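# Press red block fully onto blue block

## Task

Push the red block down onto the blue block so it is seated all the way, resting flush against the blue block rather than perched on its studs, with both blocks left on the table. The two must be lined up precisely and need a firm press to mate. The fit must hold on its own, without the robot holding it, and the gripper must be opened and moved away afterwards.

## Robot and tools

Robot: one six-joint arm with a two-finger parallel gripper. Its gripper fingers extend along the gripper's own +x axis and close toward each other along its y axis. end_effector_position is the point midway between the finger pads, roughly 3 to 4 cm back from the fingertips.

Frame: every position is in the scene frame. Its origin is on the table surface directly under the arm's base, +z is up, and +y is to the left when facing along +x. The base may not sit perfectly level. The reported hand position can be somewhat wrong, and the error grows as the arm reaches farther out.

execute_actions takes "actions", a list holding one action, one wait, or nothing. An empty list sends nothing and simply reports the current state. An action is {"rows": [...], "steps": n}. It has 1 to 15 rows, and steps runs from 1 to 15, defaulting to 15. Each step lasts 1/30 s and uses one row. If there are fewer rows than steps, the final row repeats. Each row is a flat list of 7 numbers. The first six are absolute target angles in radians for waist, shoulder, elbow, wrist pitch, wrist yaw and wrist roll, in the same order Joint positions prints them; they are not offsets. The seventh is the gripper opening, also absolute, from -1 to 1. A wait is {"steps": n} with no rows, n up to 300. It returns once that many steps have elapsed since the previous result, and time spent writing the reply counts toward them. The optional "pictures" boolean turns the camera images on or off; they are sent by default. A refused call moves nothing.

Joint ranges (rad): waist -3.054 to 3.054, shoulder 0.000 to 3.142, elbow 0.000 to 2.356, wrist pitch -1.571 to 1.571, wrist yaw -1.571 to 1.571, wrist roll -3.142 to 3.142. A call is refused if a target is more than 0.010 beyond a range end and also farther out than that joint's current angle. The true ends may differ from these by up to 0.010. A target beyond a true end gets clipped to that end, and a "joint sent to its limit" line then appears, possibly about an earlier action. If that line is missing, it does not prove the joint has room left.

Motion: each joint's target is kept within a lead of its measured angle: 0.211 rad for waist, shoulder and elbow, 0.213 for wrist pitch, 0.267 for wrist yaw and 0.228 for wrist roll. Targets that would put the hand more than 70 mm from where it is now are scaled back. Large moves therefore take several calls. Friction can leave a joint short of its target, especially at long reach, and tiny changes may not move it at all. After each move, read Joint positions to see where the arm really went. Between calls the arm keeps heading for the last row sent. It stops pursuing that row once motion has nearly ceased or a step is HELD. To push farther, send a new action.

Gripper: +1 is fully open, a 0.088 m pad gap. Empty fingers touch at about -0.80, and lower values close them no further. Going from open to closed needs at least 0.5 s. grip_measured reports the finger opening on the same -1 to 1 scale. To hold a part, command about 0.07 below grip_measured; a smaller difference gives a lighter grip. Readings can carry a constant offset of up to about 1 mm. While squeezing, they can read up to 3 mm (0.061) narrower than the true gap. Parts thinner than about 3 mm get proportionally less force. Each pad pushes with about 34 to 49 N, and it can spike harder at first contact.

Result lines: the state line gives the end-effector position (m), orientation quaternion (w,x,y,z), and linear and angular velocities (m/s, rad/s). Joint positions and Joint velocities list the six joints in order, then the pad gap (m, m/s). "joint command not followed" means the clearance check changed or blocked targets; mounting blocks and posts count as part of the arm. HELD marks steps where your row was not sent in full. A TORQUE FAULT happens when contact torque reaches a joint's load limit. The arm then halts for 10 s and drops the rest of that call. Load limits (N m): waist 17.6, shoulder 21.8, elbow 21.7, wrist pitch 5.74, wrist yaw 5.72, wrist roll 5.36, and any held weight counts toward them. MOTOR HOT appears from 50 °C. At 95 °C an OVER-TEMPERATURE FAULT holds the arm until the motors cool. If they do not cool within 30 to 60 s, power is cut and the arm and gripper go limp. Holding loads for long, even while idle, builds heat.

zoom_image: "camera" is one of cam_head_left, cam_head_right or cam_wrist. "region" is [x0, y0, x1, y1] in pixels of that camera's latest image, measured from the top-left corner, and can be at most 504 by 504. It returns an enlarged view. All three cameras give 504x504 images. Calibration data may be off by a couple of degrees and several millimetres, and the wrist camera's pose comes from the joint readings.

read_manual: optional "section", where "licences" is the only choice. It returns licence texts and moves nothing.

finished_scene: "scene" is the integer number of the scene being closed. This cannot be undone, and the result reports whether the goal was met. Answering without any tool call ends the run.

Cautions: occasional disturbances may jerk a held part or nudge loose items. Anything knocked or set off the table fails the task. Avoid drops, slips, slams, collisions and excessive pressing. Press firmly enough to seat the blocks, but stay well below the load limits so no torque fault occurs. Line the blocks up closely before pressing, confirm the seat in the images, then open and withdraw.

Each tool is called after ">>>" in YAML: its name, and indented under it one key for each argument.

## Session

>>> execute_actions:
  actions: []

Scene clock: 0.00 s of 11933.50 s.
end_effector_position=(+0.1076, -0.0907, +0.2330) grip_measured=+0.853 end_effector_quat_wxyz=(+0.569, +0.517, +0.587, +0.256) end_effector_velocity=(-0.005, +0.001, -0.001) end_effector_angular_velocity=(-0.003, -0.004, +0.026)
Joint positions: [ 0.461  0.724  0.943 -1.484 -0.247  0.642  0.081]
Joint velocities: [-0.002 -0.002 -0.002 -0.022 -0.007 -0.022 -0.   ]
Heat: hottest waist 24 °C (+0.0 °C/min).

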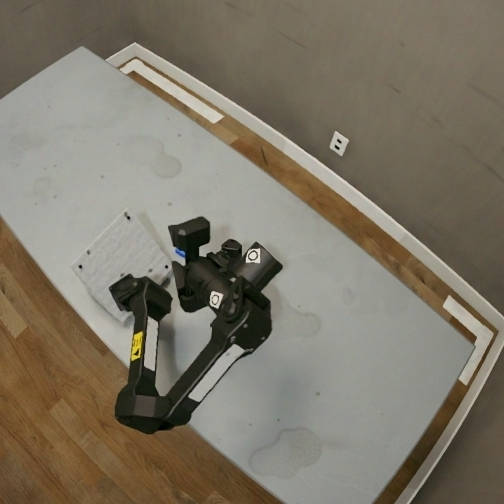

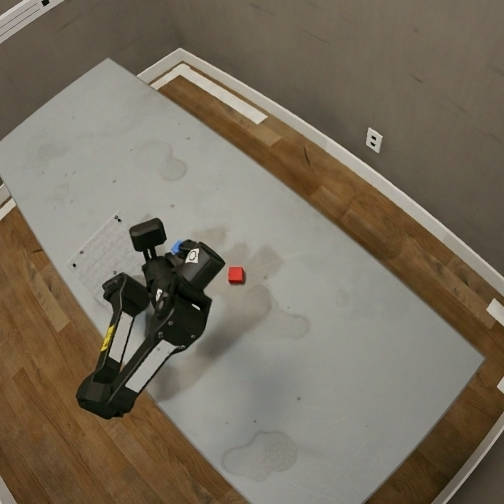

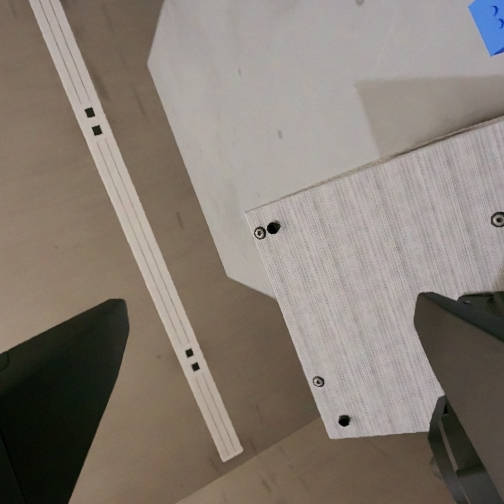

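>>> execute_actions:
  actions:
    - {"rows":[[0.346,1.462,1.154,-1.37,0.827,0,0.85]]}
  pictures: false

>>> execute_actions:
  actions:
    - {"steps":30}

Scene clock: 22.57 s of 11933.50 s.
end_effector_position=(+0.2406, -0.1691, +0.1219) grip_measured=+0.852 end_effector_quat_wxyz=(+0.705, -0.039, +0.703, +0.090) end_effector_velocity=(+0.045, -0.055, -0.057) end_effector_angular_velocity=(-0.790, +0.085, +0.371)
Joint positions: [ 0.346  1.441  1.146 -1.369  0.752  0.014  0.081]
Joint velocities: [-0.007  0.359 -0.002  0.007  0.755 -0.125  0.   ]
Heat: hottest waist 24 °C (+0.0 °C/min).
Steps of this call (steps 1 to 90: nothing new was sent; then 19.07 s passed at rest; steps 91 to 105: all 15 steps of this action). Readings (joint positions):
91: [0.450 0.745 0.960 -1.486 -0.217 0.605]
92: [0.424 0.782 0.997 -1.464 -0.145 0.550]
94: [0.384 0.892 1.085 -1.398 -0.001 0.426]
98: [0.354 1.119 1.146 -1.378 0.306 0.168]
105: the state above

Scene clock: 23.57 s of 11933.50 s.
end_effector_position=(+0.2436, -0.1775, +0.1197) grip_measured=+0.852 end_effector_quat_wxyz=(+0.704, -0.072, +0.703, +0.072) end_effector_velocity=(-0.001, +0.002, -0.001) end_effector_angular_velocity=(+0.007, +0.002, +0.004)
Joint positions: [ 0.346  1.455  1.146 -1.369  0.824  0.002  0.081]
Joint velocities: [-0.002 -0.002 -0.007  0.007 -0.007 -0.007 -0.   ]
Heat: hottest waist 24 °C (+0.0 °C/min).
Steps of this call (steps 1 to 30: the robot went on to your last target). Readings (joint positions):
1: [0.346 1.448 1.146 -1.369 0.775 0.011]
2: [0.346 1.450 1.146 -1.369 0.791 0.008]
4: [0.346 1.450 1.146 -1.369 0.809 0.006]
8: [0.346 1.454 1.146 -1.369 0.820 0.003]
30: the state above
The arm was judged still, so your last target was given up. Only a new action makes it travel on or press farther. Fingers that are still opening or closing keep moving.
camera_calibration (this result's frames):
cam_wrist: T_world_to_cam=[[0.182012, -0.983025, 0.0231113, -0.214657], [-0.916003, -0.160963, 0.367463, 0.1829], [-0.357505, -0.0880527, -0.929751, 0.255951], [0, 0, 0, 1]] pos_world=[0.298111, -0.159036, 0.175722]

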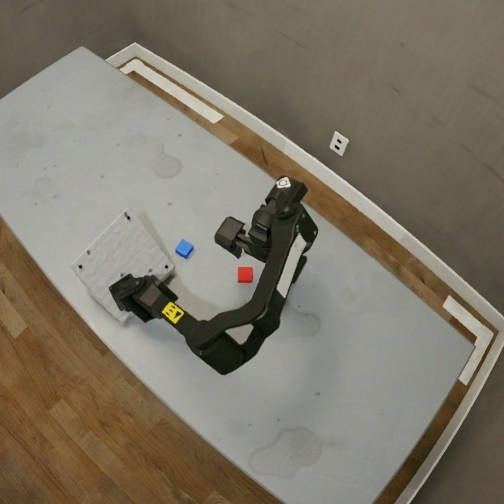

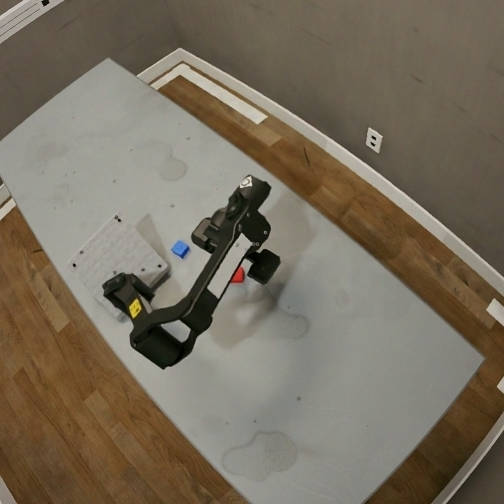

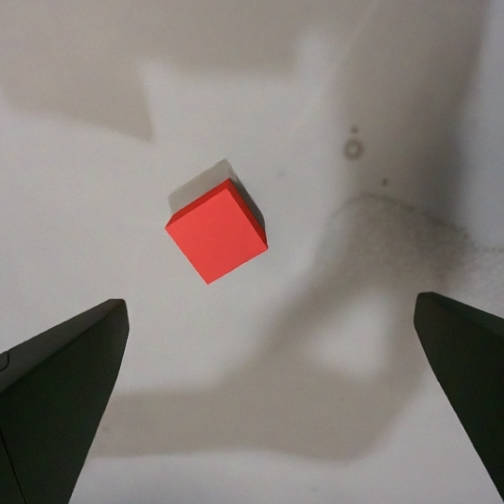

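>>> execute_actions:
  actions:
    - {"rows":[[0.306,1.468,1.018,-1.191,0.827,-0.605,0.85]]}

Scene clock: 35.87 s of 11933.50 s.
end_effector_position=(+0.2455, -0.1594, +0.0912) grip_measured=+0.852 end_effector_quat_wxyz=(+0.661, -0.256, +0.658, +0.255) end_effector_velocity=(-0.000, +0.003, -0.000) end_effector_angular_velocity=(+0.022, +0.000, +0.088)
Joint positions: [ 0.307  1.467  1.028 -1.194  0.827 -0.594  0.081]
Joint velocities: [-0.002 -0.002 -0.002  0.007 -0.022 -0.095  0.   ]
Heat: hottest waist 25 °C (+1.7 °C/min).
Steps of this call (steps 1 to 90: nothing new was sent; then 8.80 s passed at rest; steps 91 to 105: all 15 steps of this action). Readings (joint positions):
91: [0.342 1.455 1.130 -1.336 0.827 -0.046]
92: [0.332 1.451 1.105 -1.284 0.828 -0.112]
94: [0.316 1.459 1.062 -1.239 0.828 -0.242]
98: [0.308 1.467 1.030 -1.205 0.827 -0.489]
105: the state above
camera_calibration (this result's frames):
cam_wrist: T_world_to_cam=[[0.659189, -0.751555, 0.0251895, -0.2771], [-0.705675, -0.60668, 0.366009, 0.0754625], [-0.259794, -0.259045, -0.93027, 0.180534], [0, 0, 0, 1]] pos_world=[0.282815, -0.115708, 0.147306]

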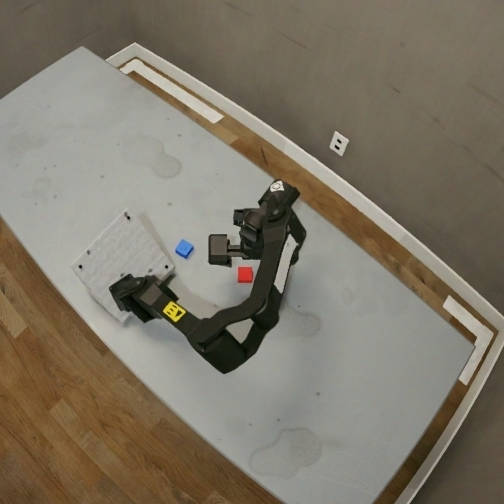

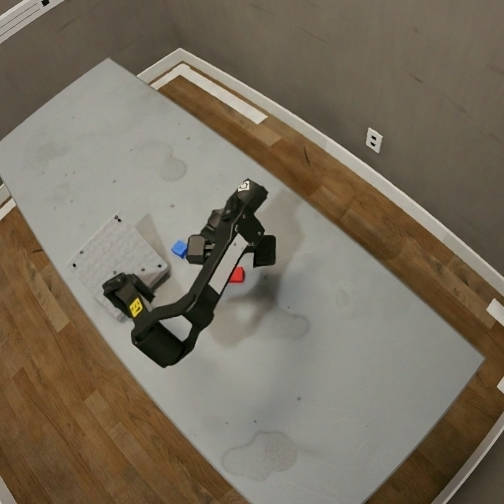

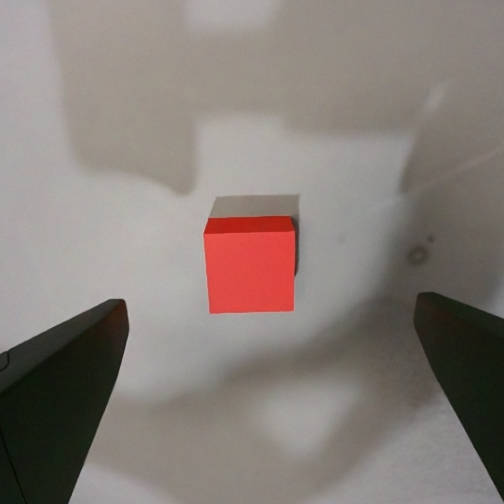

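Good. Descend.

>>> execute_actions:
  actions:
    - {"rows":[[0.26,1.458,0.97,-1.10,0.827,-0.67,0.6],[0.26,1.458,0.97,-1.10,0.827,-0.67,0.6],[0.26,1.458,0.97,-1.10,0.827,-0.67,0.6],[0.215,1.452,0.925,-1.01,0.827,-0.74,0.6],[0.215,1.452,0.925,-1.01,0.827,-0.74,0.6],[0.215,1.452,0.925,-1.01,0.827,-0.74,0.6],[0.165,1.448,0.878,-0.922,0.827,-0.81,0.6]]}

Scene clock: 40.40 s of 11933.50 s.
end_effector_position=(+0.2416, -0.1584, +0.0454) grip_measured=+0.604 end_effector_quat_wxyz=(+0.654, -0.260, +0.660, +0.262) end_effector_velocity=(+0.005, -0.000, -0.001) end_effector_angular_velocity=(+0.005, -0.030, +0.009)
Joint positions: [ 0.167  1.458  0.889 -0.929  0.827 -0.804  0.069]
Joint velocities: [-0.007 -0.012 -0.012  0.051 -0.007 -0.051 -0.001]
Heat: hottest waist 25 °C (+1.5 °C/min).
Steps of this call (steps 1 to 15: the robot went on to your last target; steps 16 to 90: nothing new was sent; then 1.03 s passed at rest; steps 91 to 105: all 15 steps of this action). Readings (joint positions):
91: [0.303 1.466 1.020 -1.174 0.827 -0.618]
92: [0.291 1.464 1.009 -1.147 0.827 -0.633]
94: [0.267 1.463 0.985 -1.107 0.827 -0.668]
98: [0.205 1.459 0.923 -0.989 0.827 -0.755]
105: the state above
camera_calibration (this result's frames):
cam_wrist: T_world_to_cam=[[0.6714, -0.740874, 0.0181212, -0.273515], [-0.691401, -0.617388, 0.375228, 0.0845415], [-0.266809, -0.264457, -0.926755, 0.137871], [0, 0, 0, 1]] pos_world=[0.278875, -0.113984, 0.101007]

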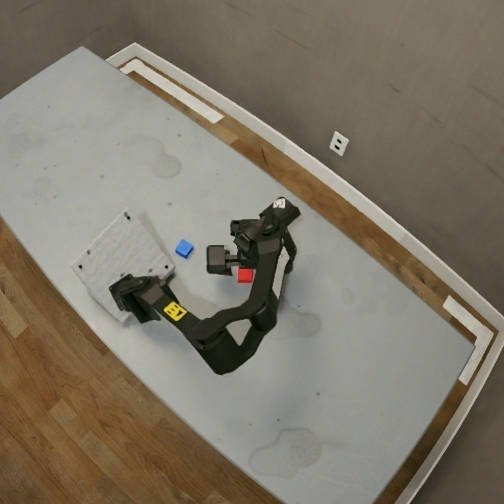

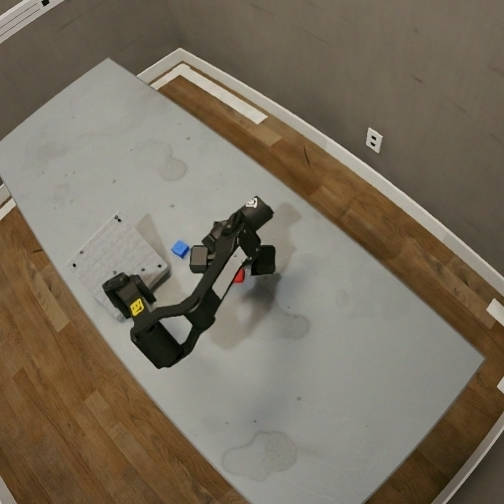

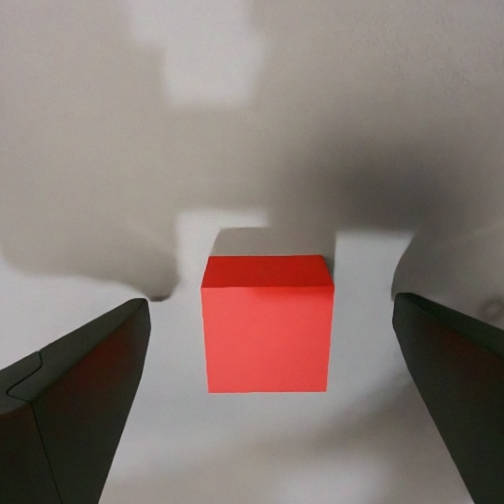

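Slightly lower, close.

>>> execute_actions:
  actions:
    - {"rows":[[0.153,1.448,0.868,-0.90,0.827,-0.83,0.4],[0.153,1.448,0.868,-0.90,0.827,-0.83,0.3],[0.153,1.448,0.868,-0.90,0.827,-0.83,0.2],[0.153,1.448,0.868,-0.90,0.827,-0.83,0.1],[0.153,1.448,0.868,-0.90,0.827,-0.83,0.0],[0.153,1.448,0.868,-0.90,0.827,-0.83,-0.1],[0.153,1.448,0.868,-0.90,0.827,-0.83,-0.3]]}

>>> zoom_image:
  camera: "cam_head_right"
  region: [150,220,210,280]

Scene clock: 49.63 s of 11933.50 s.
end_effector_position=(+0.2417, -0.1589, +0.0419) grip_measured=-0.176 end_effector_quat_wxyz=(+0.655, -0.262, +0.659, +0.262) end_effector_velocity=(-0.005, -0.001, -0.000) end_effector_angular_velocity=(-0.006, +0.017, +0.007)
Joint positions: [ 0.155  1.456  0.878 -0.902  0.827 -0.827  0.03 ]
Joint velocities: [-0.002 -0.002 -0.002 -0.022  0.007  0.007  0.   ]
Heat: hottest waist 25 °C (+1.2 °C/min).
Steps of this call (steps 1 to 15: the robot went on to your last target; steps 16 to 90: nothing new was sent; then 5.73 s passed at rest; steps 91 to 105: all 15 steps of this action). Readings (joint positions):
91: [0.165 1.458 0.886 -0.920 0.827 -0.812]
92: [0.162 1.457 0.883 -0.913 0.827 -0.817]
94: [0.157 1.457 0.880 -0.908 0.827 -0.823]
98: [0.155 1.457 0.878 -0.904 0.827 -0.826]
105: the state above
camera_calibration (this result's frames):
cam_wrist: T_world_to_cam=[[0.672921, -0.73942, 0.0208887, -0.274116], [-0.691155, -0.618431, 0.373963, 0.085404], [-0.263597, -0.266084, -0.927209, 0.133442], [0, 0, 0, 1]] pos_world=[0.278661, -0.114364, 0.097517]

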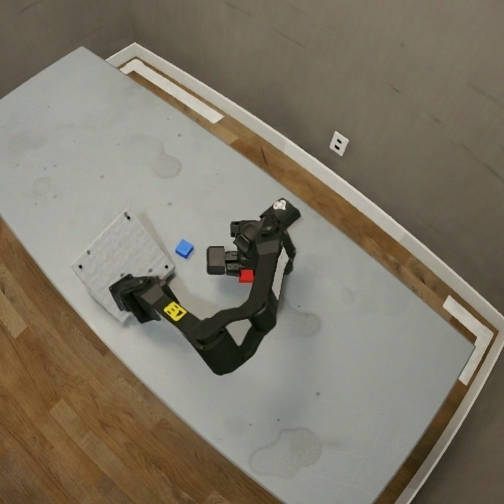

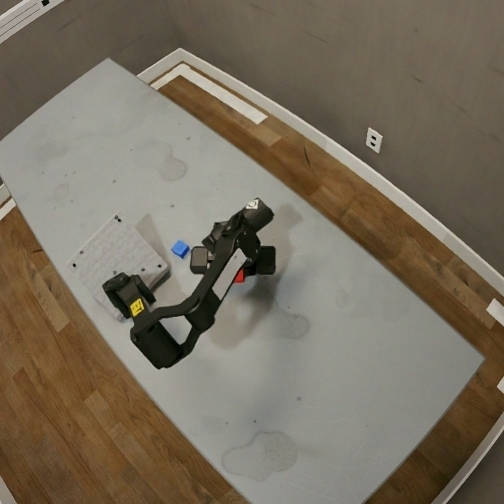

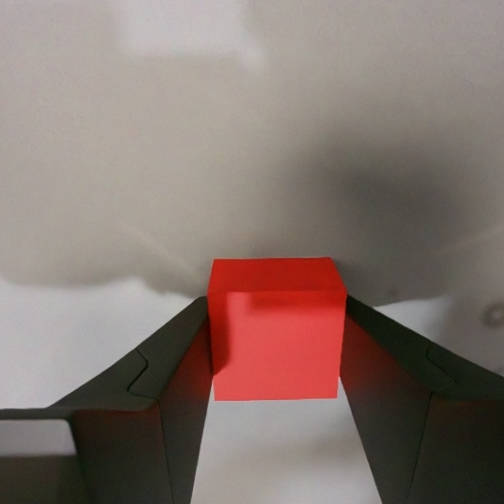

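Region (150, 220, 210, 280) of cam_head_right's 504x504 image, scaled by 8.400, with more detail than that image has.

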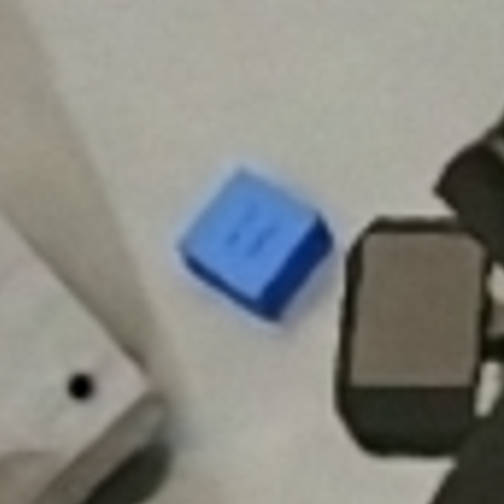

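>>> execute_actions:
  actions:
    - {"rows":[[0.34,1.47,1.06,-1.26,0.827,-0.55,-0.26]],"steps":12}
  pictures: false

>>> execute_actions:
  actions:
    - {"rows":[[0.6,1.6,0.97,-1.22,0.75,0,-0.26],[0.6,1.6,0.97,-1.22,0.75,0,-0.26],[0.6,1.6,0.97,-1.22,0.75,0,-0.26],[0.6,1.6,0.97,-1.22,0.75,0,-0.26],[0.6,1.6,0.97,-1.22,0.75,0,-0.26],[0.6,1.6,0.97,-1.22,0.75,0,-0.26],[0.825,1.78,0.816,-1.161,0.668,0.647,-0.26]]}
  pictures: false

>>> execute_actions:
  actions:
    - {"steps":25}

Scene clock: 59.13 s of 11933.50 s.
end_effector_position=(+0.2425, -0.1598, +0.0997) grip_measured=-0.176 end_effector_quat_wxyz=(+0.659, -0.258, +0.658, +0.257) end_effector_velocity=(-0.016, -0.005, +0.004) end_effector_angular_velocity=(-0.019, +0.053, +0.042)
Joint positions: [ 0.334  1.464  1.048 -1.251  0.825 -0.556  0.03 ]
Joint velocities: [ 0.012 -0.007  0.007 -0.11   0.007  0.037 -0.   ]
Heat: hottest waist 26 °C (+2.0 °C/min).
Steps of this call (steps 1 to 15: the robot went on to your last target; steps 16 to 90: nothing new was sent; then 6.10 s passed at rest; steps 91 to 102: all 12 steps of this action). Readings (joint positions):
91: [0.171 1.458 0.899 -0.948 0.830 -0.780]
92: [0.216 1.465 0.933 -1.018 0.829 -0.715]
94: [0.295 1.468 1.002 -1.120 0.825 -0.628]
98: [0.332 1.463 1.047 -1.228 0.825 -0.570]
102: the state above

Scene clock: 59.63 s of 11933.50 s.
end_effector_position=(+0.2026, -0.0162, +0.1019) grip_measured=-0.176 end_effector_quat_wxyz=(+0.671, -0.223, +0.669, +0.231) end_effector_velocity=(+0.034, -0.022, +0.023) end_effector_angular_velocity=(+0.084, -0.090, -0.301)
Joint positions: [ 0.781  1.749  0.852 -1.173  0.677  0.118  0.03 ]
Joint velocities: [-0.066 -0.129  0.085 -0.007  0.037  0.125  0.   ]
Heat: hottest waist 26 °C (+2.0 °C/min).
A step of this action was HELD (marked below), so the robot has no last target. The arm can still carry out the HELD step.
Steps of this call (steps 1 to 15: all 15 steps of this action). Readings (joint positions):
1: [0.352 1.479 1.041 -1.253 0.826 -0.509]
2: [0.403 1.498 1.032 -1.242 0.812 -0.442]
4: [0.515 1.556 1.008 -1.224 0.769 -0.313]
8: [0.639 1.634 0.942 -1.199 0.742 -0.075]
12: [0.790 1.756 0.849 -1.175 0.666 0.117] HELD
13: [0.789 1.759 0.846 -1.176 0.666 0.116] HELD
14: [0.784 1.754 0.848 -1.174 0.673 0.116] HELD
15: the state above
joint command not followed: on one or more control steps a check withheld the commanded joint targets, and the robot was not sent them on those steps.
cause: the commanded joint targets would bring two parts of the arm too close to each other (joints 1 (waist) to 6 (wrist roll) lie between them); next, command targets that bring no two parts of the arm closer together.

Scene clock: 60.47 s of 11933.50 s.
end_effector_position=(+0.1940, -0.0082, +0.0996) grip_measured=-0.176 end_effector_quat_wxyz=(+0.687, -0.171, +0.686, +0.168) end_effector_velocity=(+0.002, -0.001, +0.000) end_effector_angular_velocity=(+0.002, -0.010, -0.002)
Joint positions: [ 0.821  1.773  0.826 -1.163  0.671  0.342  0.03 ]
Joint velocities: [-0.002 -0.007 -0.002  0.007  0.007 -0.007 -0.   ]
Heat: hottest waist 26 °C (+2.0 °C/min).
Steps of this call (steps 1 to 25: nothing new was sent). Readings (joint positions):
1: [0.780 1.747 0.853 -1.173 0.678 0.127]
2: [0.781 1.747 0.853 -1.173 0.678 0.140]
4: [0.786 1.749 0.853 -1.172 0.678 0.177]
8: [0.805 1.759 0.842 -1.167 0.675 0.268]
25: the state above
camera_calibration (this result's frames):
cam_wrist: T_world_to_cam=[[0.447501, -0.893856, 0.0276571, -0.0899745], [-0.835466, -0.406838, 0.369431, 0.154238], [-0.318966, -0.188427, -0.928846, 0.226026], [0, 0, 0, 1]] pos_world=[0.241219, 0.0249151, 0.155451]

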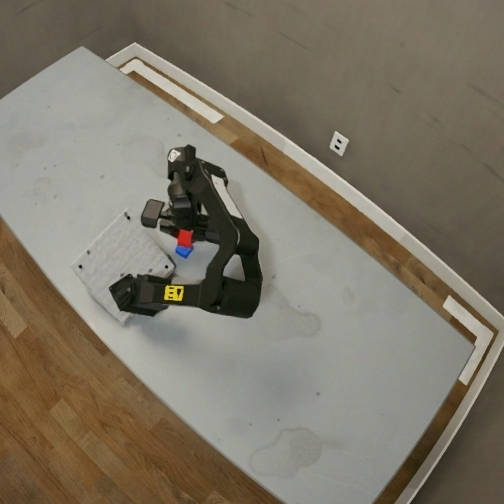

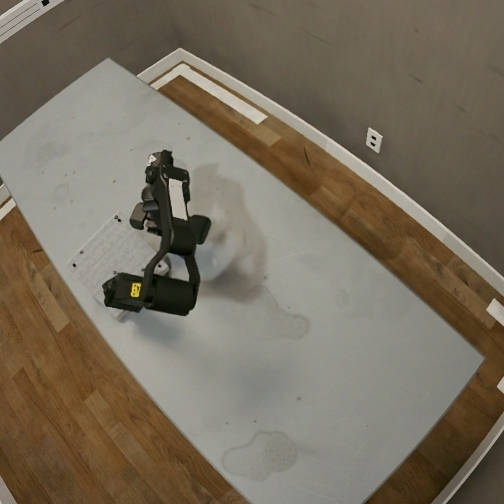

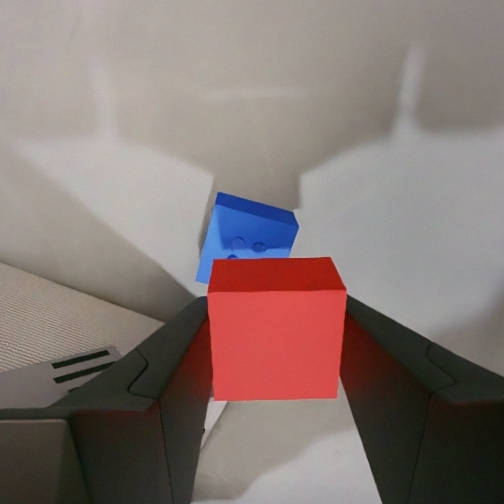

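>>> execute_actions:
  actions:
    - {"rows":[[0.821,1.78,0.816,-1.161,0.668,0.6,-0.26],[0.821,1.78,0.816,-1.161,0.668,0.6,-0.26],[0.821,1.78,0.816,-1.161,0.668,0.6,-0.26],[0.821,1.78,0.816,-1.161,0.668,0.6,-0.26],[0.764,1.808,0.749,-1.023,0.699,0.566,-0.26]]}

Scene clock: 73.73 s of 11933.50 s.
end_effector_position=(+0.1941, -0.0022, +0.0752) grip_measured=-0.176 end_effector_quat_wxyz=(+0.703, -0.072, +0.704, +0.070) end_effector_velocity=(-0.007, +0.002, -0.003) end_effector_angular_velocity=(+0.017, +0.040, -0.001)
Joint positions: [ 0.766  1.802  0.759 -1.028  0.695  0.563  0.03 ]
Joint velocities: [-0.007  0.002 -0.007 -0.007 -0.037  0.007 -0.   ]
Heat: hottest waist 26 °C (+2.0 °C/min).
Steps of this call (steps 1 to 90: nothing new was sent; then 9.77 s passed at rest; steps 91 to 105: all 15 steps of this action). Readings (joint positions):
91: [0.821 1.773 0.826 -1.163 0.671 0.390]
92: [0.821 1.773 0.826 -1.163 0.671 0.455]
94: [0.821 1.773 0.826 -1.163 0.671 0.531]
98: [0.777 1.795 0.778 -1.060 0.688 0.557]
105: the state above
camera_calibration (this result's frames):
cam_wrist: T_world_to_cam=[[0.179588, -0.983428, 0.0248695, -0.0319741], [-0.915726, -0.157881, 0.369486, 0.181939], [-0.359437, -0.0891289, -0.928903, 0.21257], [0, 0, 0, 1]] pos_world=[0.248754, 0.0162266, 0.131028]

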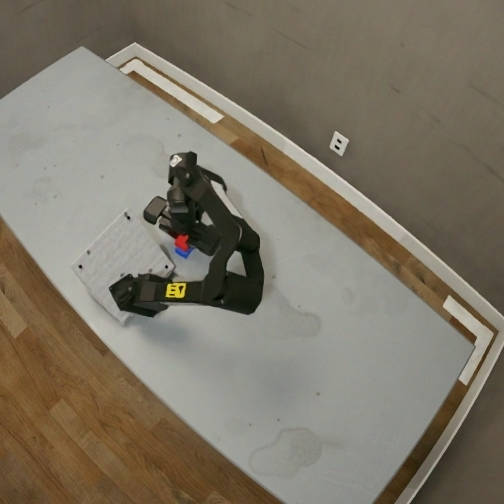

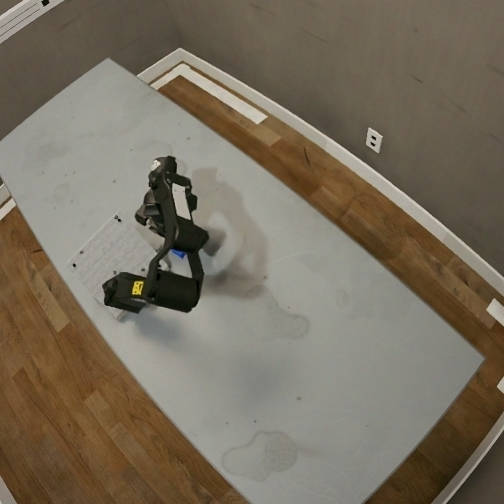

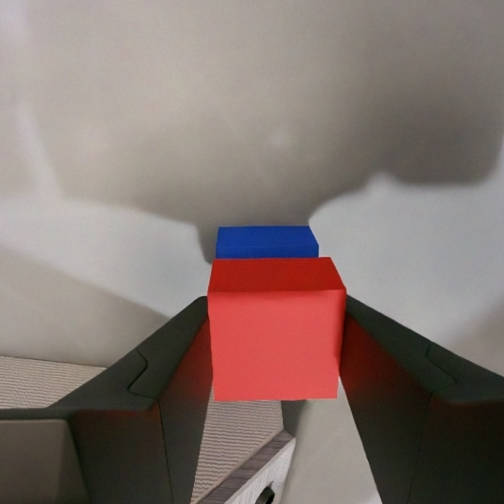

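>>> execute_actions:
  actions:
    - {"rows":[[0.740,1.813,0.727,-0.977,0.710,0.536,-0.26]]}

>>> zoom_image:
  camera: "cam_wrist"
  region: [190,190,370,310]

>>> zoom_image:
  camera: "cam_head_left"
  region: [160,225,210,275]

Scene clock: 79.00 s of 11933.50 s.
end_effector_position=(+0.1943, -0.0014, +0.0661) grip_measured=-0.176 end_effector_quat_wxyz=(+0.703, -0.071, +0.705, +0.069) end_effector_velocity=(-0.001, -0.002, -0.000) end_effector_angular_velocity=(-0.009, +0.001, +0.025)
Joint positions: [ 0.74   1.813  0.737 -0.98   0.707  0.539  0.03 ]
Joint velocities: [-0.002 -0.002 -0.002 -0.007  0.007 -0.022  0.   ]
Heat: hottest waist 26 °C (+2.0 °C/min).
Steps of this call (steps 1 to 30: the robot went on to your last target; steps 31 to 90: nothing new was sent; then 1.77 s passed at rest; steps 91 to 105: all 15 steps of this action). Readings (joint positions):
91: [0.759 1.813 0.741 -1.017 0.698 0.560]
92: [0.754 1.813 0.740 -1.004 0.700 0.554]
94: [0.745 1.813 0.740 -0.990 0.704 0.546]
98: [0.741 1.813 0.738 -0.982 0.706 0.540]
105: the state above
camera_calibration (this result's frames):
cam_wrist: T_world_to_cam=[[0.176919, -0.983884, 0.0259282, -0.0306153], [-0.915328, -0.154795, 0.371769, 0.185396], [-0.361764, -0.0895061, -0.927963, 0.204702], [0, 0, 0, 1]] pos_world=[0.249168, 0.0168984, 0.121825]

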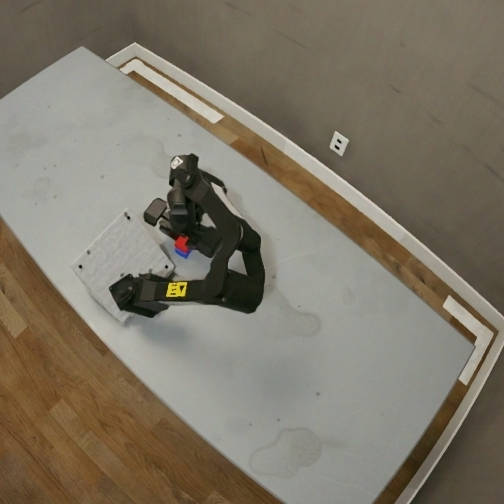

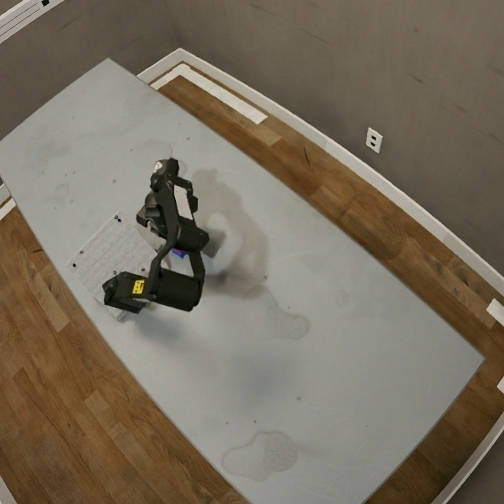

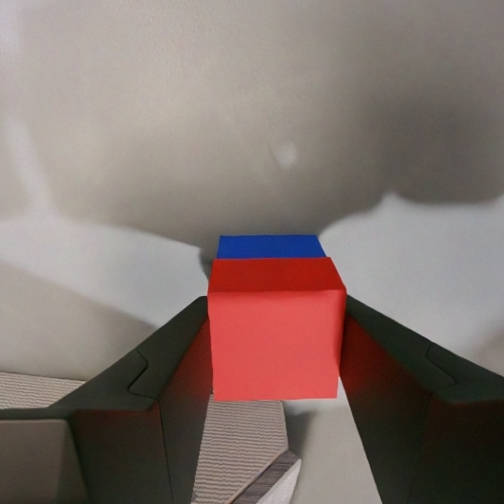

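Region (190, 190, 370, 310) of cam_wrist's 504x504 image, scaled by 2.800, with more detail than that image has.

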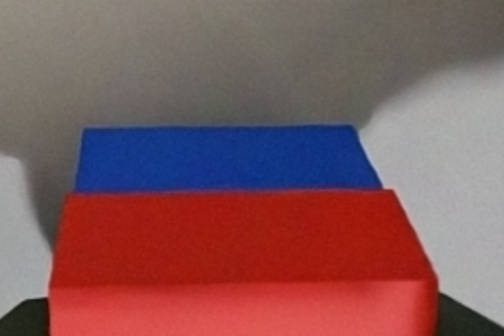

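Region (160, 225, 210, 275) of cam_head_left's 504x504 image, scaled by 10.080, with more detail than that image has.

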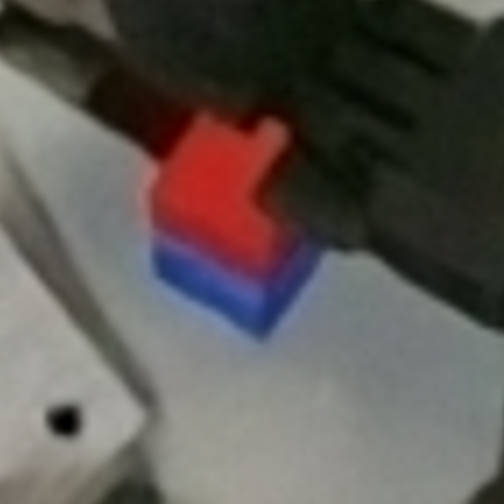

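>>> execute_actions:
  actions:
    - {"rows":[[0.748,1.794,0.716,-0.985,0.705,0.545,-0.26]]}

>>> zoom_image:
  camera: "cam_wrist"
  region: [190,190,370,310]

Scene clock: 87.13 s of 11933.50 s.
end_effector_position=(+0.1909, -0.0031, +0.0656) grip_measured=-0.175 end_effector_quat_wxyz=(+0.702, -0.074, +0.705, +0.068) end_effector_velocity=(-0.002, -0.000, +0.000) end_effector_angular_velocity=(+0.002, +0.007, +0.014)
Joint positions: [ 0.744  1.803  0.724 -0.983  0.708  0.542  0.03 ]
Joint velocities: [ 0.002 -0.002 -0.002 -0.007 -0.007 -0.007 -0.   ]
Heat: hottest waist 26 °C (+1.0 °C/min).
Steps of this call (steps 1 to 15: the robot went on to your last target; steps 16 to 150: nothing new was sent; then 2.63 s passed at rest; steps 151 to 165: all 15 steps of this action). Readings (joint positions):
151: [0.740 1.813 0.724 -0.977 0.709 0.537]
152: [0.741 1.811 0.724 -0.978 0.709 0.538]
154: [0.743 1.807 0.724 -0.981 0.709 0.540]
158: [0.744 1.803 0.724 -0.983 0.709 0.542]
165: the state above
camera_calibration (this result's frames):
cam_wrist: T_world_to_cam=[[0.180213, -0.983165, 0.0301772, -0.032552], [-0.914879, -0.15627, 0.372259, 0.182054], [-0.361276, -0.0946944, -0.927638, 0.202659], [0, 0, 0, 1]] pos_world=[0.24564, 0.0156363, 0.121205]

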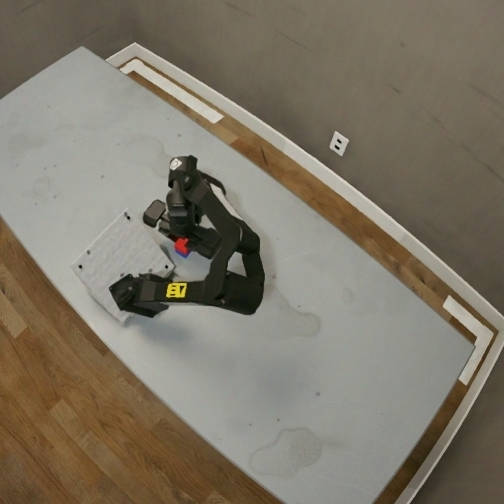

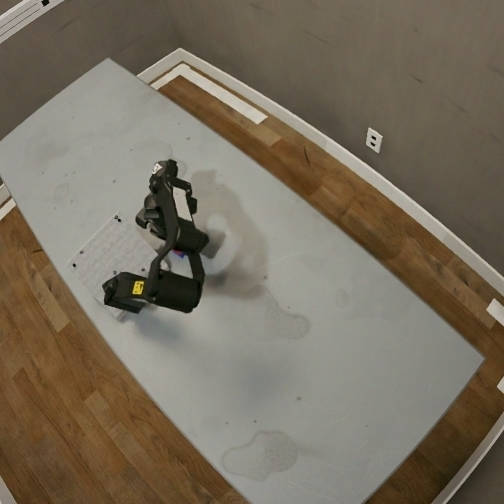

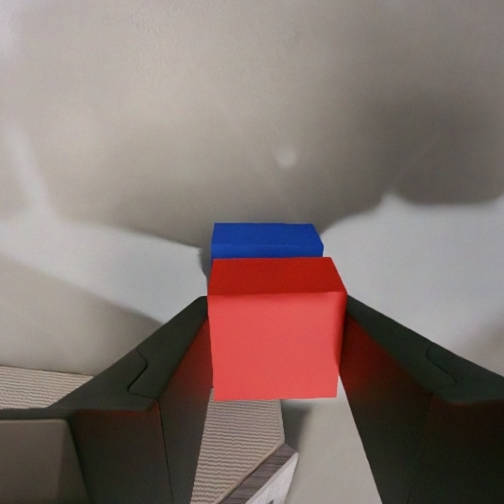

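Region (190, 190, 370, 310) of cam_wrist's 504x504 image, scaled by 2.800, with more detail than that image has.

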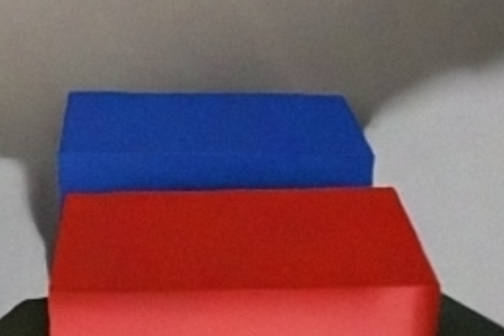

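>>> execute_actions:
  actions:
    - {"rows":[[0.746,1.816,0.741,-0.98,0.703,0.575,-0.26]]}

>>> zoom_image:
  camera: "cam_wrist"
  region: [190,190,370,310]

Scene clock: 92.87 s of 11933.50 s.
end_effector_position=(+0.1914, -0.0022, +0.0655) grip_measured=-0.175 end_effector_quat_wxyz=(+0.703, -0.063, +0.706, +0.058) end_effector_velocity=(+0.002, +0.001, +0.001) end_effector_angular_velocity=(+0.014, -0.003, -0.020)
Joint positions: [ 0.744  1.809  0.728 -0.983  0.706  0.572  0.03 ]
Joint velocities: [-0.002 -0.007  0.002  0.007 -0.007  0.007 -0.   ]
Heat: hottest waist 27 °C (+2.0 °C/min).
Steps of this call (steps 1 to 15: the robot went on to your last target; steps 16 to 90: nothing new was sent; then 2.23 s passed at rest; steps 91 to 105: all 15 steps of this action). Readings (joint positions):
91: [0.744 1.803 0.724 -0.983 0.708 0.549]
92: [0.744 1.804 0.724 -0.983 0.708 0.557]
94: [0.744 1.806 0.725 -0.983 0.707 0.565]
98: [0.744 1.808 0.727 -0.983 0.706 0.571]
105: the state above
camera_calibration (this result's frames):
cam_wrist: T_world_to_cam=[[0.151777, -0.987974, 0.0295054, -0.0262488], [-0.918218, -0.129886, 0.374173, 0.183298], [-0.365841, -0.083883, -0.92689, 0.203759], [0, 0, 0, 1]] pos_world=[0.246834, 0.0149665, 0.121051]

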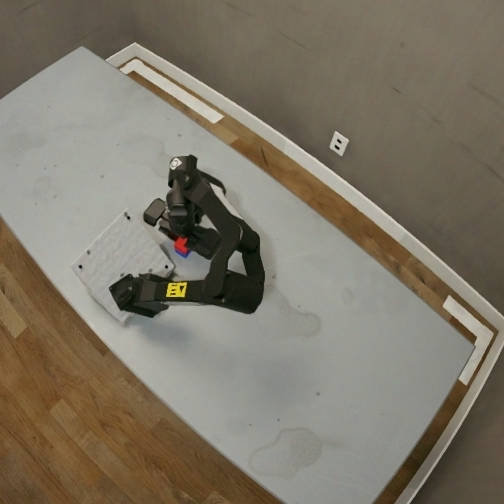

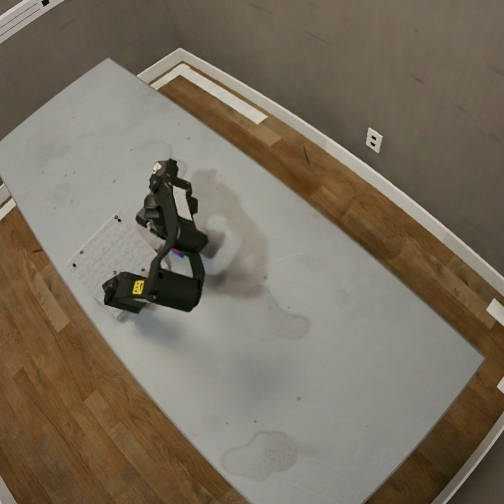

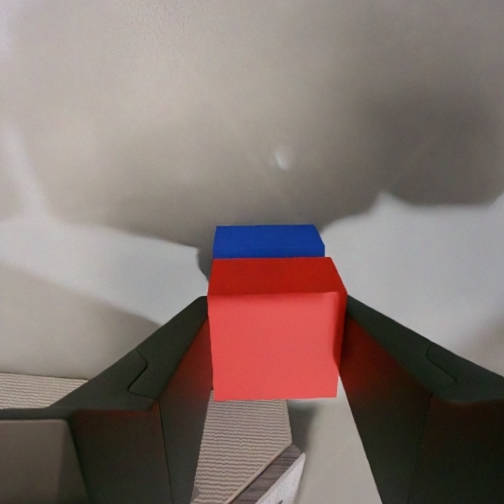

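Region (190, 190, 370, 310) of cam_wrist's 504x504 image, scaled by 2.800, with more detail than that image has.

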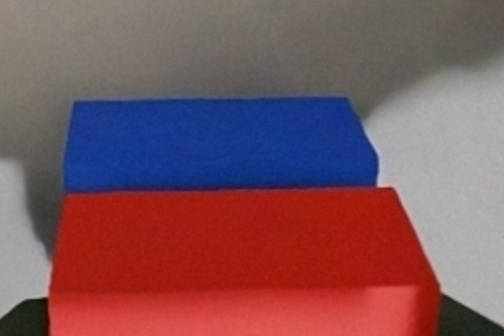

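>>> execute_actions:
  actions:
    - {"rows":[[0.734,1.818,0.710,-0.959,0.712,0.559,-0.26]]}

>>> zoom_image:
  camera: "cam_wrist"
  region: [190,190,370,310]

Scene clock: 97.67 s of 11933.50 s.
end_effector_position=(+0.1919, -0.0010, +0.0623) grip_measured=-0.175 end_effector_quat_wxyz=(+0.702, -0.062, +0.707, +0.059) end_effector_velocity=(-0.002, -0.001, +0.000) end_effector_angular_velocity=(+0.004, +0.008, +0.007)
Joint positions: [ 0.736  1.816  0.722 -0.963  0.708  0.562  0.03 ]
Joint velocities: [-0.002 -0.007 -0.002 -0.007 -0.007 -0.007  0.   ]
Heat: hottest waist 27 °C (+2.0 °C/min).
Steps of this call (steps 1 to 45: the robot went on to your last target; steps 46 to 110: nothing new was sent; then 0.63 s passed at rest; steps 111 to 125: all 15 steps of this action). Readings (joint positions):
111: [0.742 1.816 0.735 -0.978 0.703 0.572]
112: [0.740 1.816 0.732 -0.972 0.704 0.570]
114: [0.737 1.816 0.726 -0.967 0.706 0.566]
118: [0.736 1.816 0.722 -0.963 0.708 0.562]
125: the state above
camera_calibration (this result's frames):
cam_wrist: T_world_to_cam=[[0.151879, -0.988028, 0.0270784, -0.0248909], [-0.917686, -0.130784, 0.375163, 0.184927], [-0.36713, -0.0818289, -0.926563, 0.201322], [0, 0, 0, 1]] pos_world=[0.247397, 0.0160667, 0.117834]

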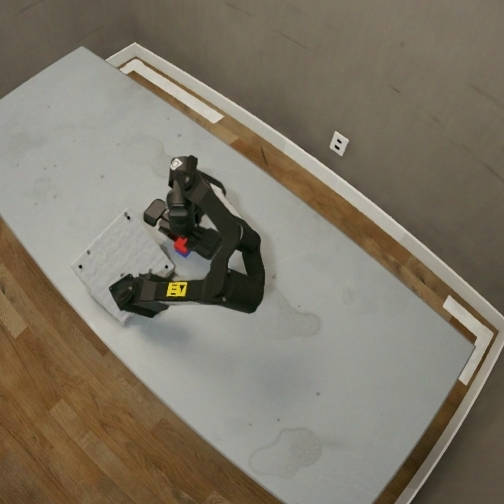

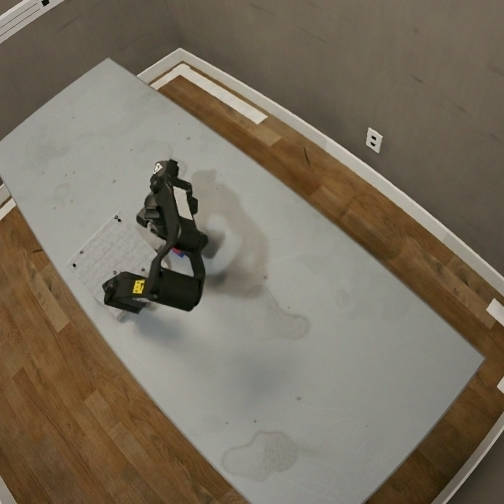

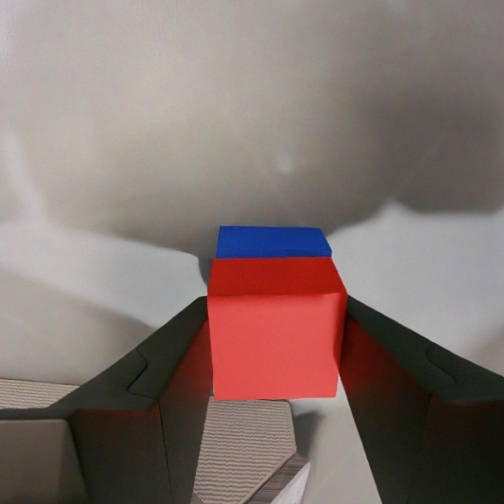

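Region (190, 190, 370, 310) of cam_wrist's 504x504 image, scaled by 2.800, with more detail than that image has.

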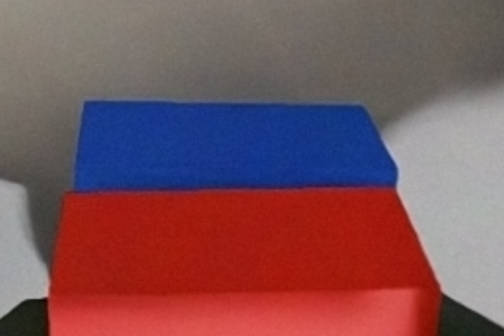

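>>> execute_actions:
  actions:
    - {"rows":[[0.738,1.816,0.722,-0.960,0.717,0.575,-0.26]]}

>>> zoom_image:
  camera: "cam_wrist"
  region: [190,190,370,310]

Scene clock: 101.67 s of 11933.50 s.
end_effector_position=(+0.1924, -0.0012, +0.0625) grip_measured=-0.175 end_effector_quat_wxyz=(+0.704, -0.060, +0.706, +0.055) end_effector_velocity=(-0.000, +0.000, -0.001) end_effector_angular_velocity=(+0.009, +0.006, -0.002)
Joint positions: [ 0.737  1.816  0.722 -0.962  0.712  0.572  0.03 ]
Joint velocities: [-0.007 -0.002 -0.002  0.007 -0.007 -0.007 -0.   ]
Heat: hottest waist 27 °C (+2.0 °C/min).
Steps of this call (steps 1 to 15: the robot went on to your last target; steps 16 to 90: nothing new was sent; then 0.50 s passed at rest; steps 91 to 105: all 15 steps of this action). Readings (joint positions):
91: [0.736 1.816 0.722 -0.963 0.708 0.562]
92: [0.736 1.816 0.722 -0.963 0.709 0.564]
94: [0.736 1.816 0.722 -0.962 0.710 0.569]
98: [0.737 1.816 0.722 -0.962 0.711 0.572]
105: the state above
camera_calibration (this result's frames):
cam_wrist: T_world_to_cam=[[0.14176, -0.98944, 0.0302245, -0.0234416], [-0.920335, -0.120493, 0.372108, 0.18595], [-0.364537, -0.0805668, -0.927697, 0.201188], [0, 0, 0, 1]] pos_world=[0.2478, 0.0154206, 0.118156]

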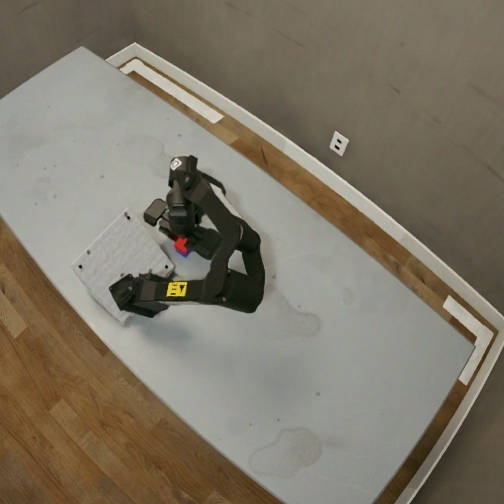

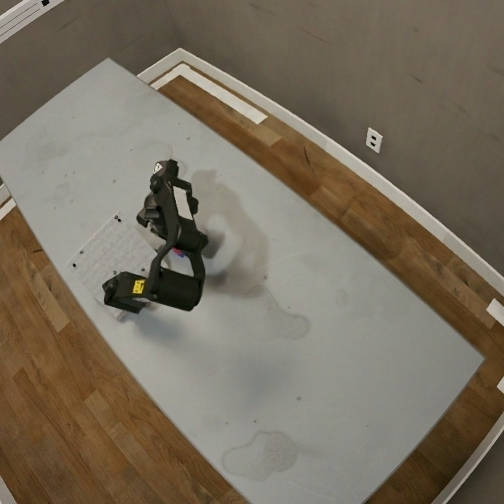

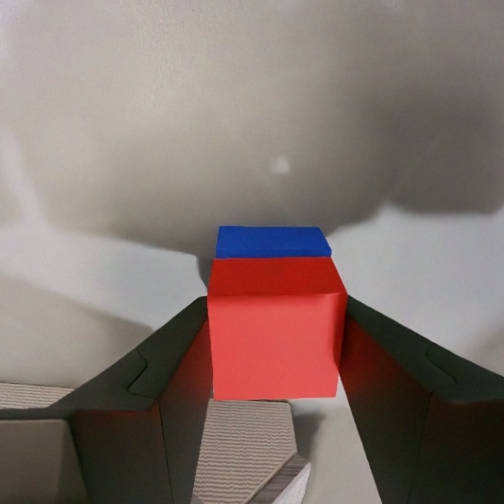

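Region (190, 190, 370, 310) of cam_wrist's 504x504 image, scaled by 2.800, with more detail than that image has.

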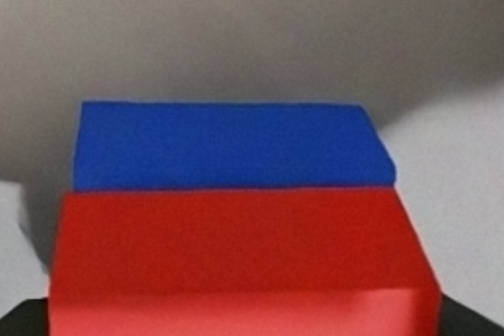

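>>> execute_actions:
  actions:
    - {"rows":[[0.745,1.802,0.722,-0.962,0.717,0.575,-0.26],[0.745,1.802,0.722,-0.962,0.717,0.575,-0.26],[0.745,1.802,0.722,-0.962,0.717,0.575,-0.26],[0.745,1.802,0.722,-0.962,0.717,0.575,-0.26],[0.745,1.802,0.722,-0.962,0.717,0.575,-0.26],[0.745,1.802,0.722,-0.962,0.717,0.575,-0.26],[0.745,1.802,0.722,-0.962,0.723,0.608,-0.26]]}

>>> zoom_image:
  camera: "cam_wrist"
  region: [190,190,370,310]

Scene clock: 106.80 s of 11933.50 s.
end_effector_position=(+0.1936, -0.0018, +0.0638) grip_measured=-0.175 end_effector_quat_wxyz=(+0.708, -0.050, +0.703, +0.042) end_effector_velocity=(-0.003, -0.001, -0.001) end_effector_angular_velocity=(+0.002, +0.011, +0.010)
Joint positions: [ 0.741  1.811  0.722 -0.962  0.719  0.604  0.03 ]
Joint velocities: [-0.002 -0.007 -0.007 -0.007 -0.007 -0.007 -0.   ]
Heat: hottest waist 27 °C (+2.0 °C/min).
Steps of this call (steps 1 to 15: the robot went on to your last target; steps 16 to 90: nothing new was sent; then 1.63 s passed at rest; steps 91 to 105: all 15 steps of this action). Readings (joint positions):
91: [0.737 1.815 0.722 -0.962 0.712 0.572]
92: [0.738 1.815 0.722 -0.962 0.713 0.572]
94: [0.740 1.814 0.722 -0.962 0.714 0.572]
98: [0.741 1.811 0.722 -0.962 0.716 0.588]
105: the state above
camera_calibration (this result's frames):
cam_wrist: T_world_to_cam=[[0.109271, -0.993414, 0.0344851, -0.0182969], [-0.927887, -0.0894983, 0.361961, 0.188677], [-0.35649, -0.0715501, -0.931555, 0.201445], [0, 0, 0, 1]] pos_world=[0.248884, 0.0131233, 0.119994]

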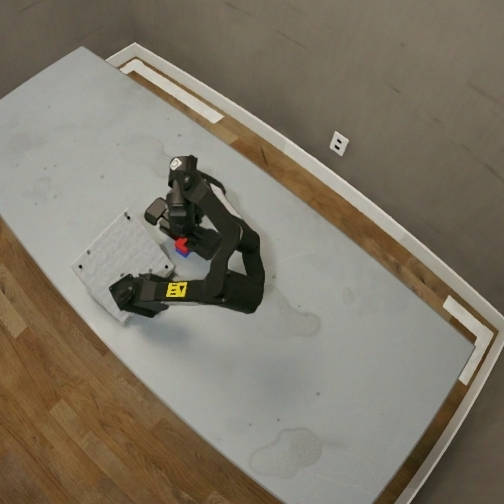

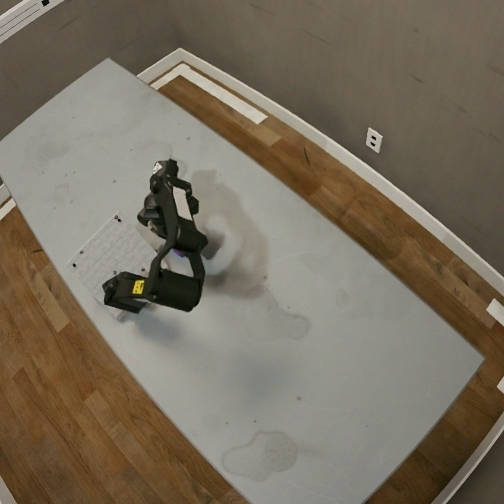

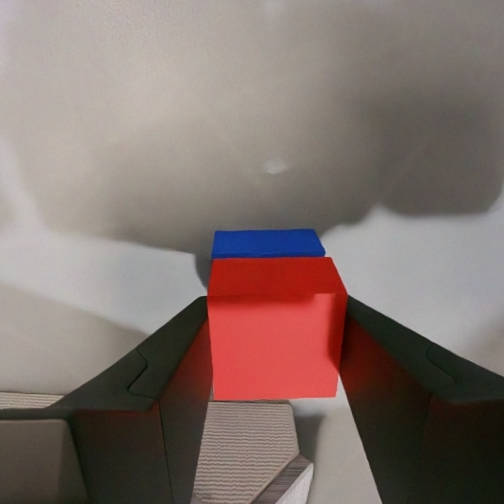

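Region (190, 190, 370, 310) of cam_wrist's 504x504 image, scaled by 2.800, with more detail than that image has.

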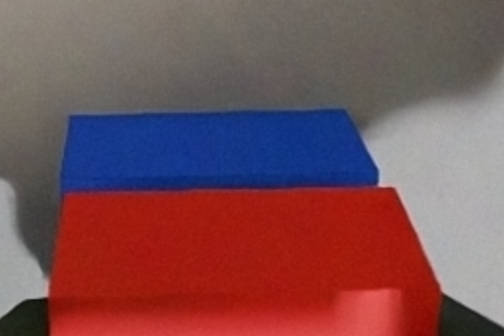

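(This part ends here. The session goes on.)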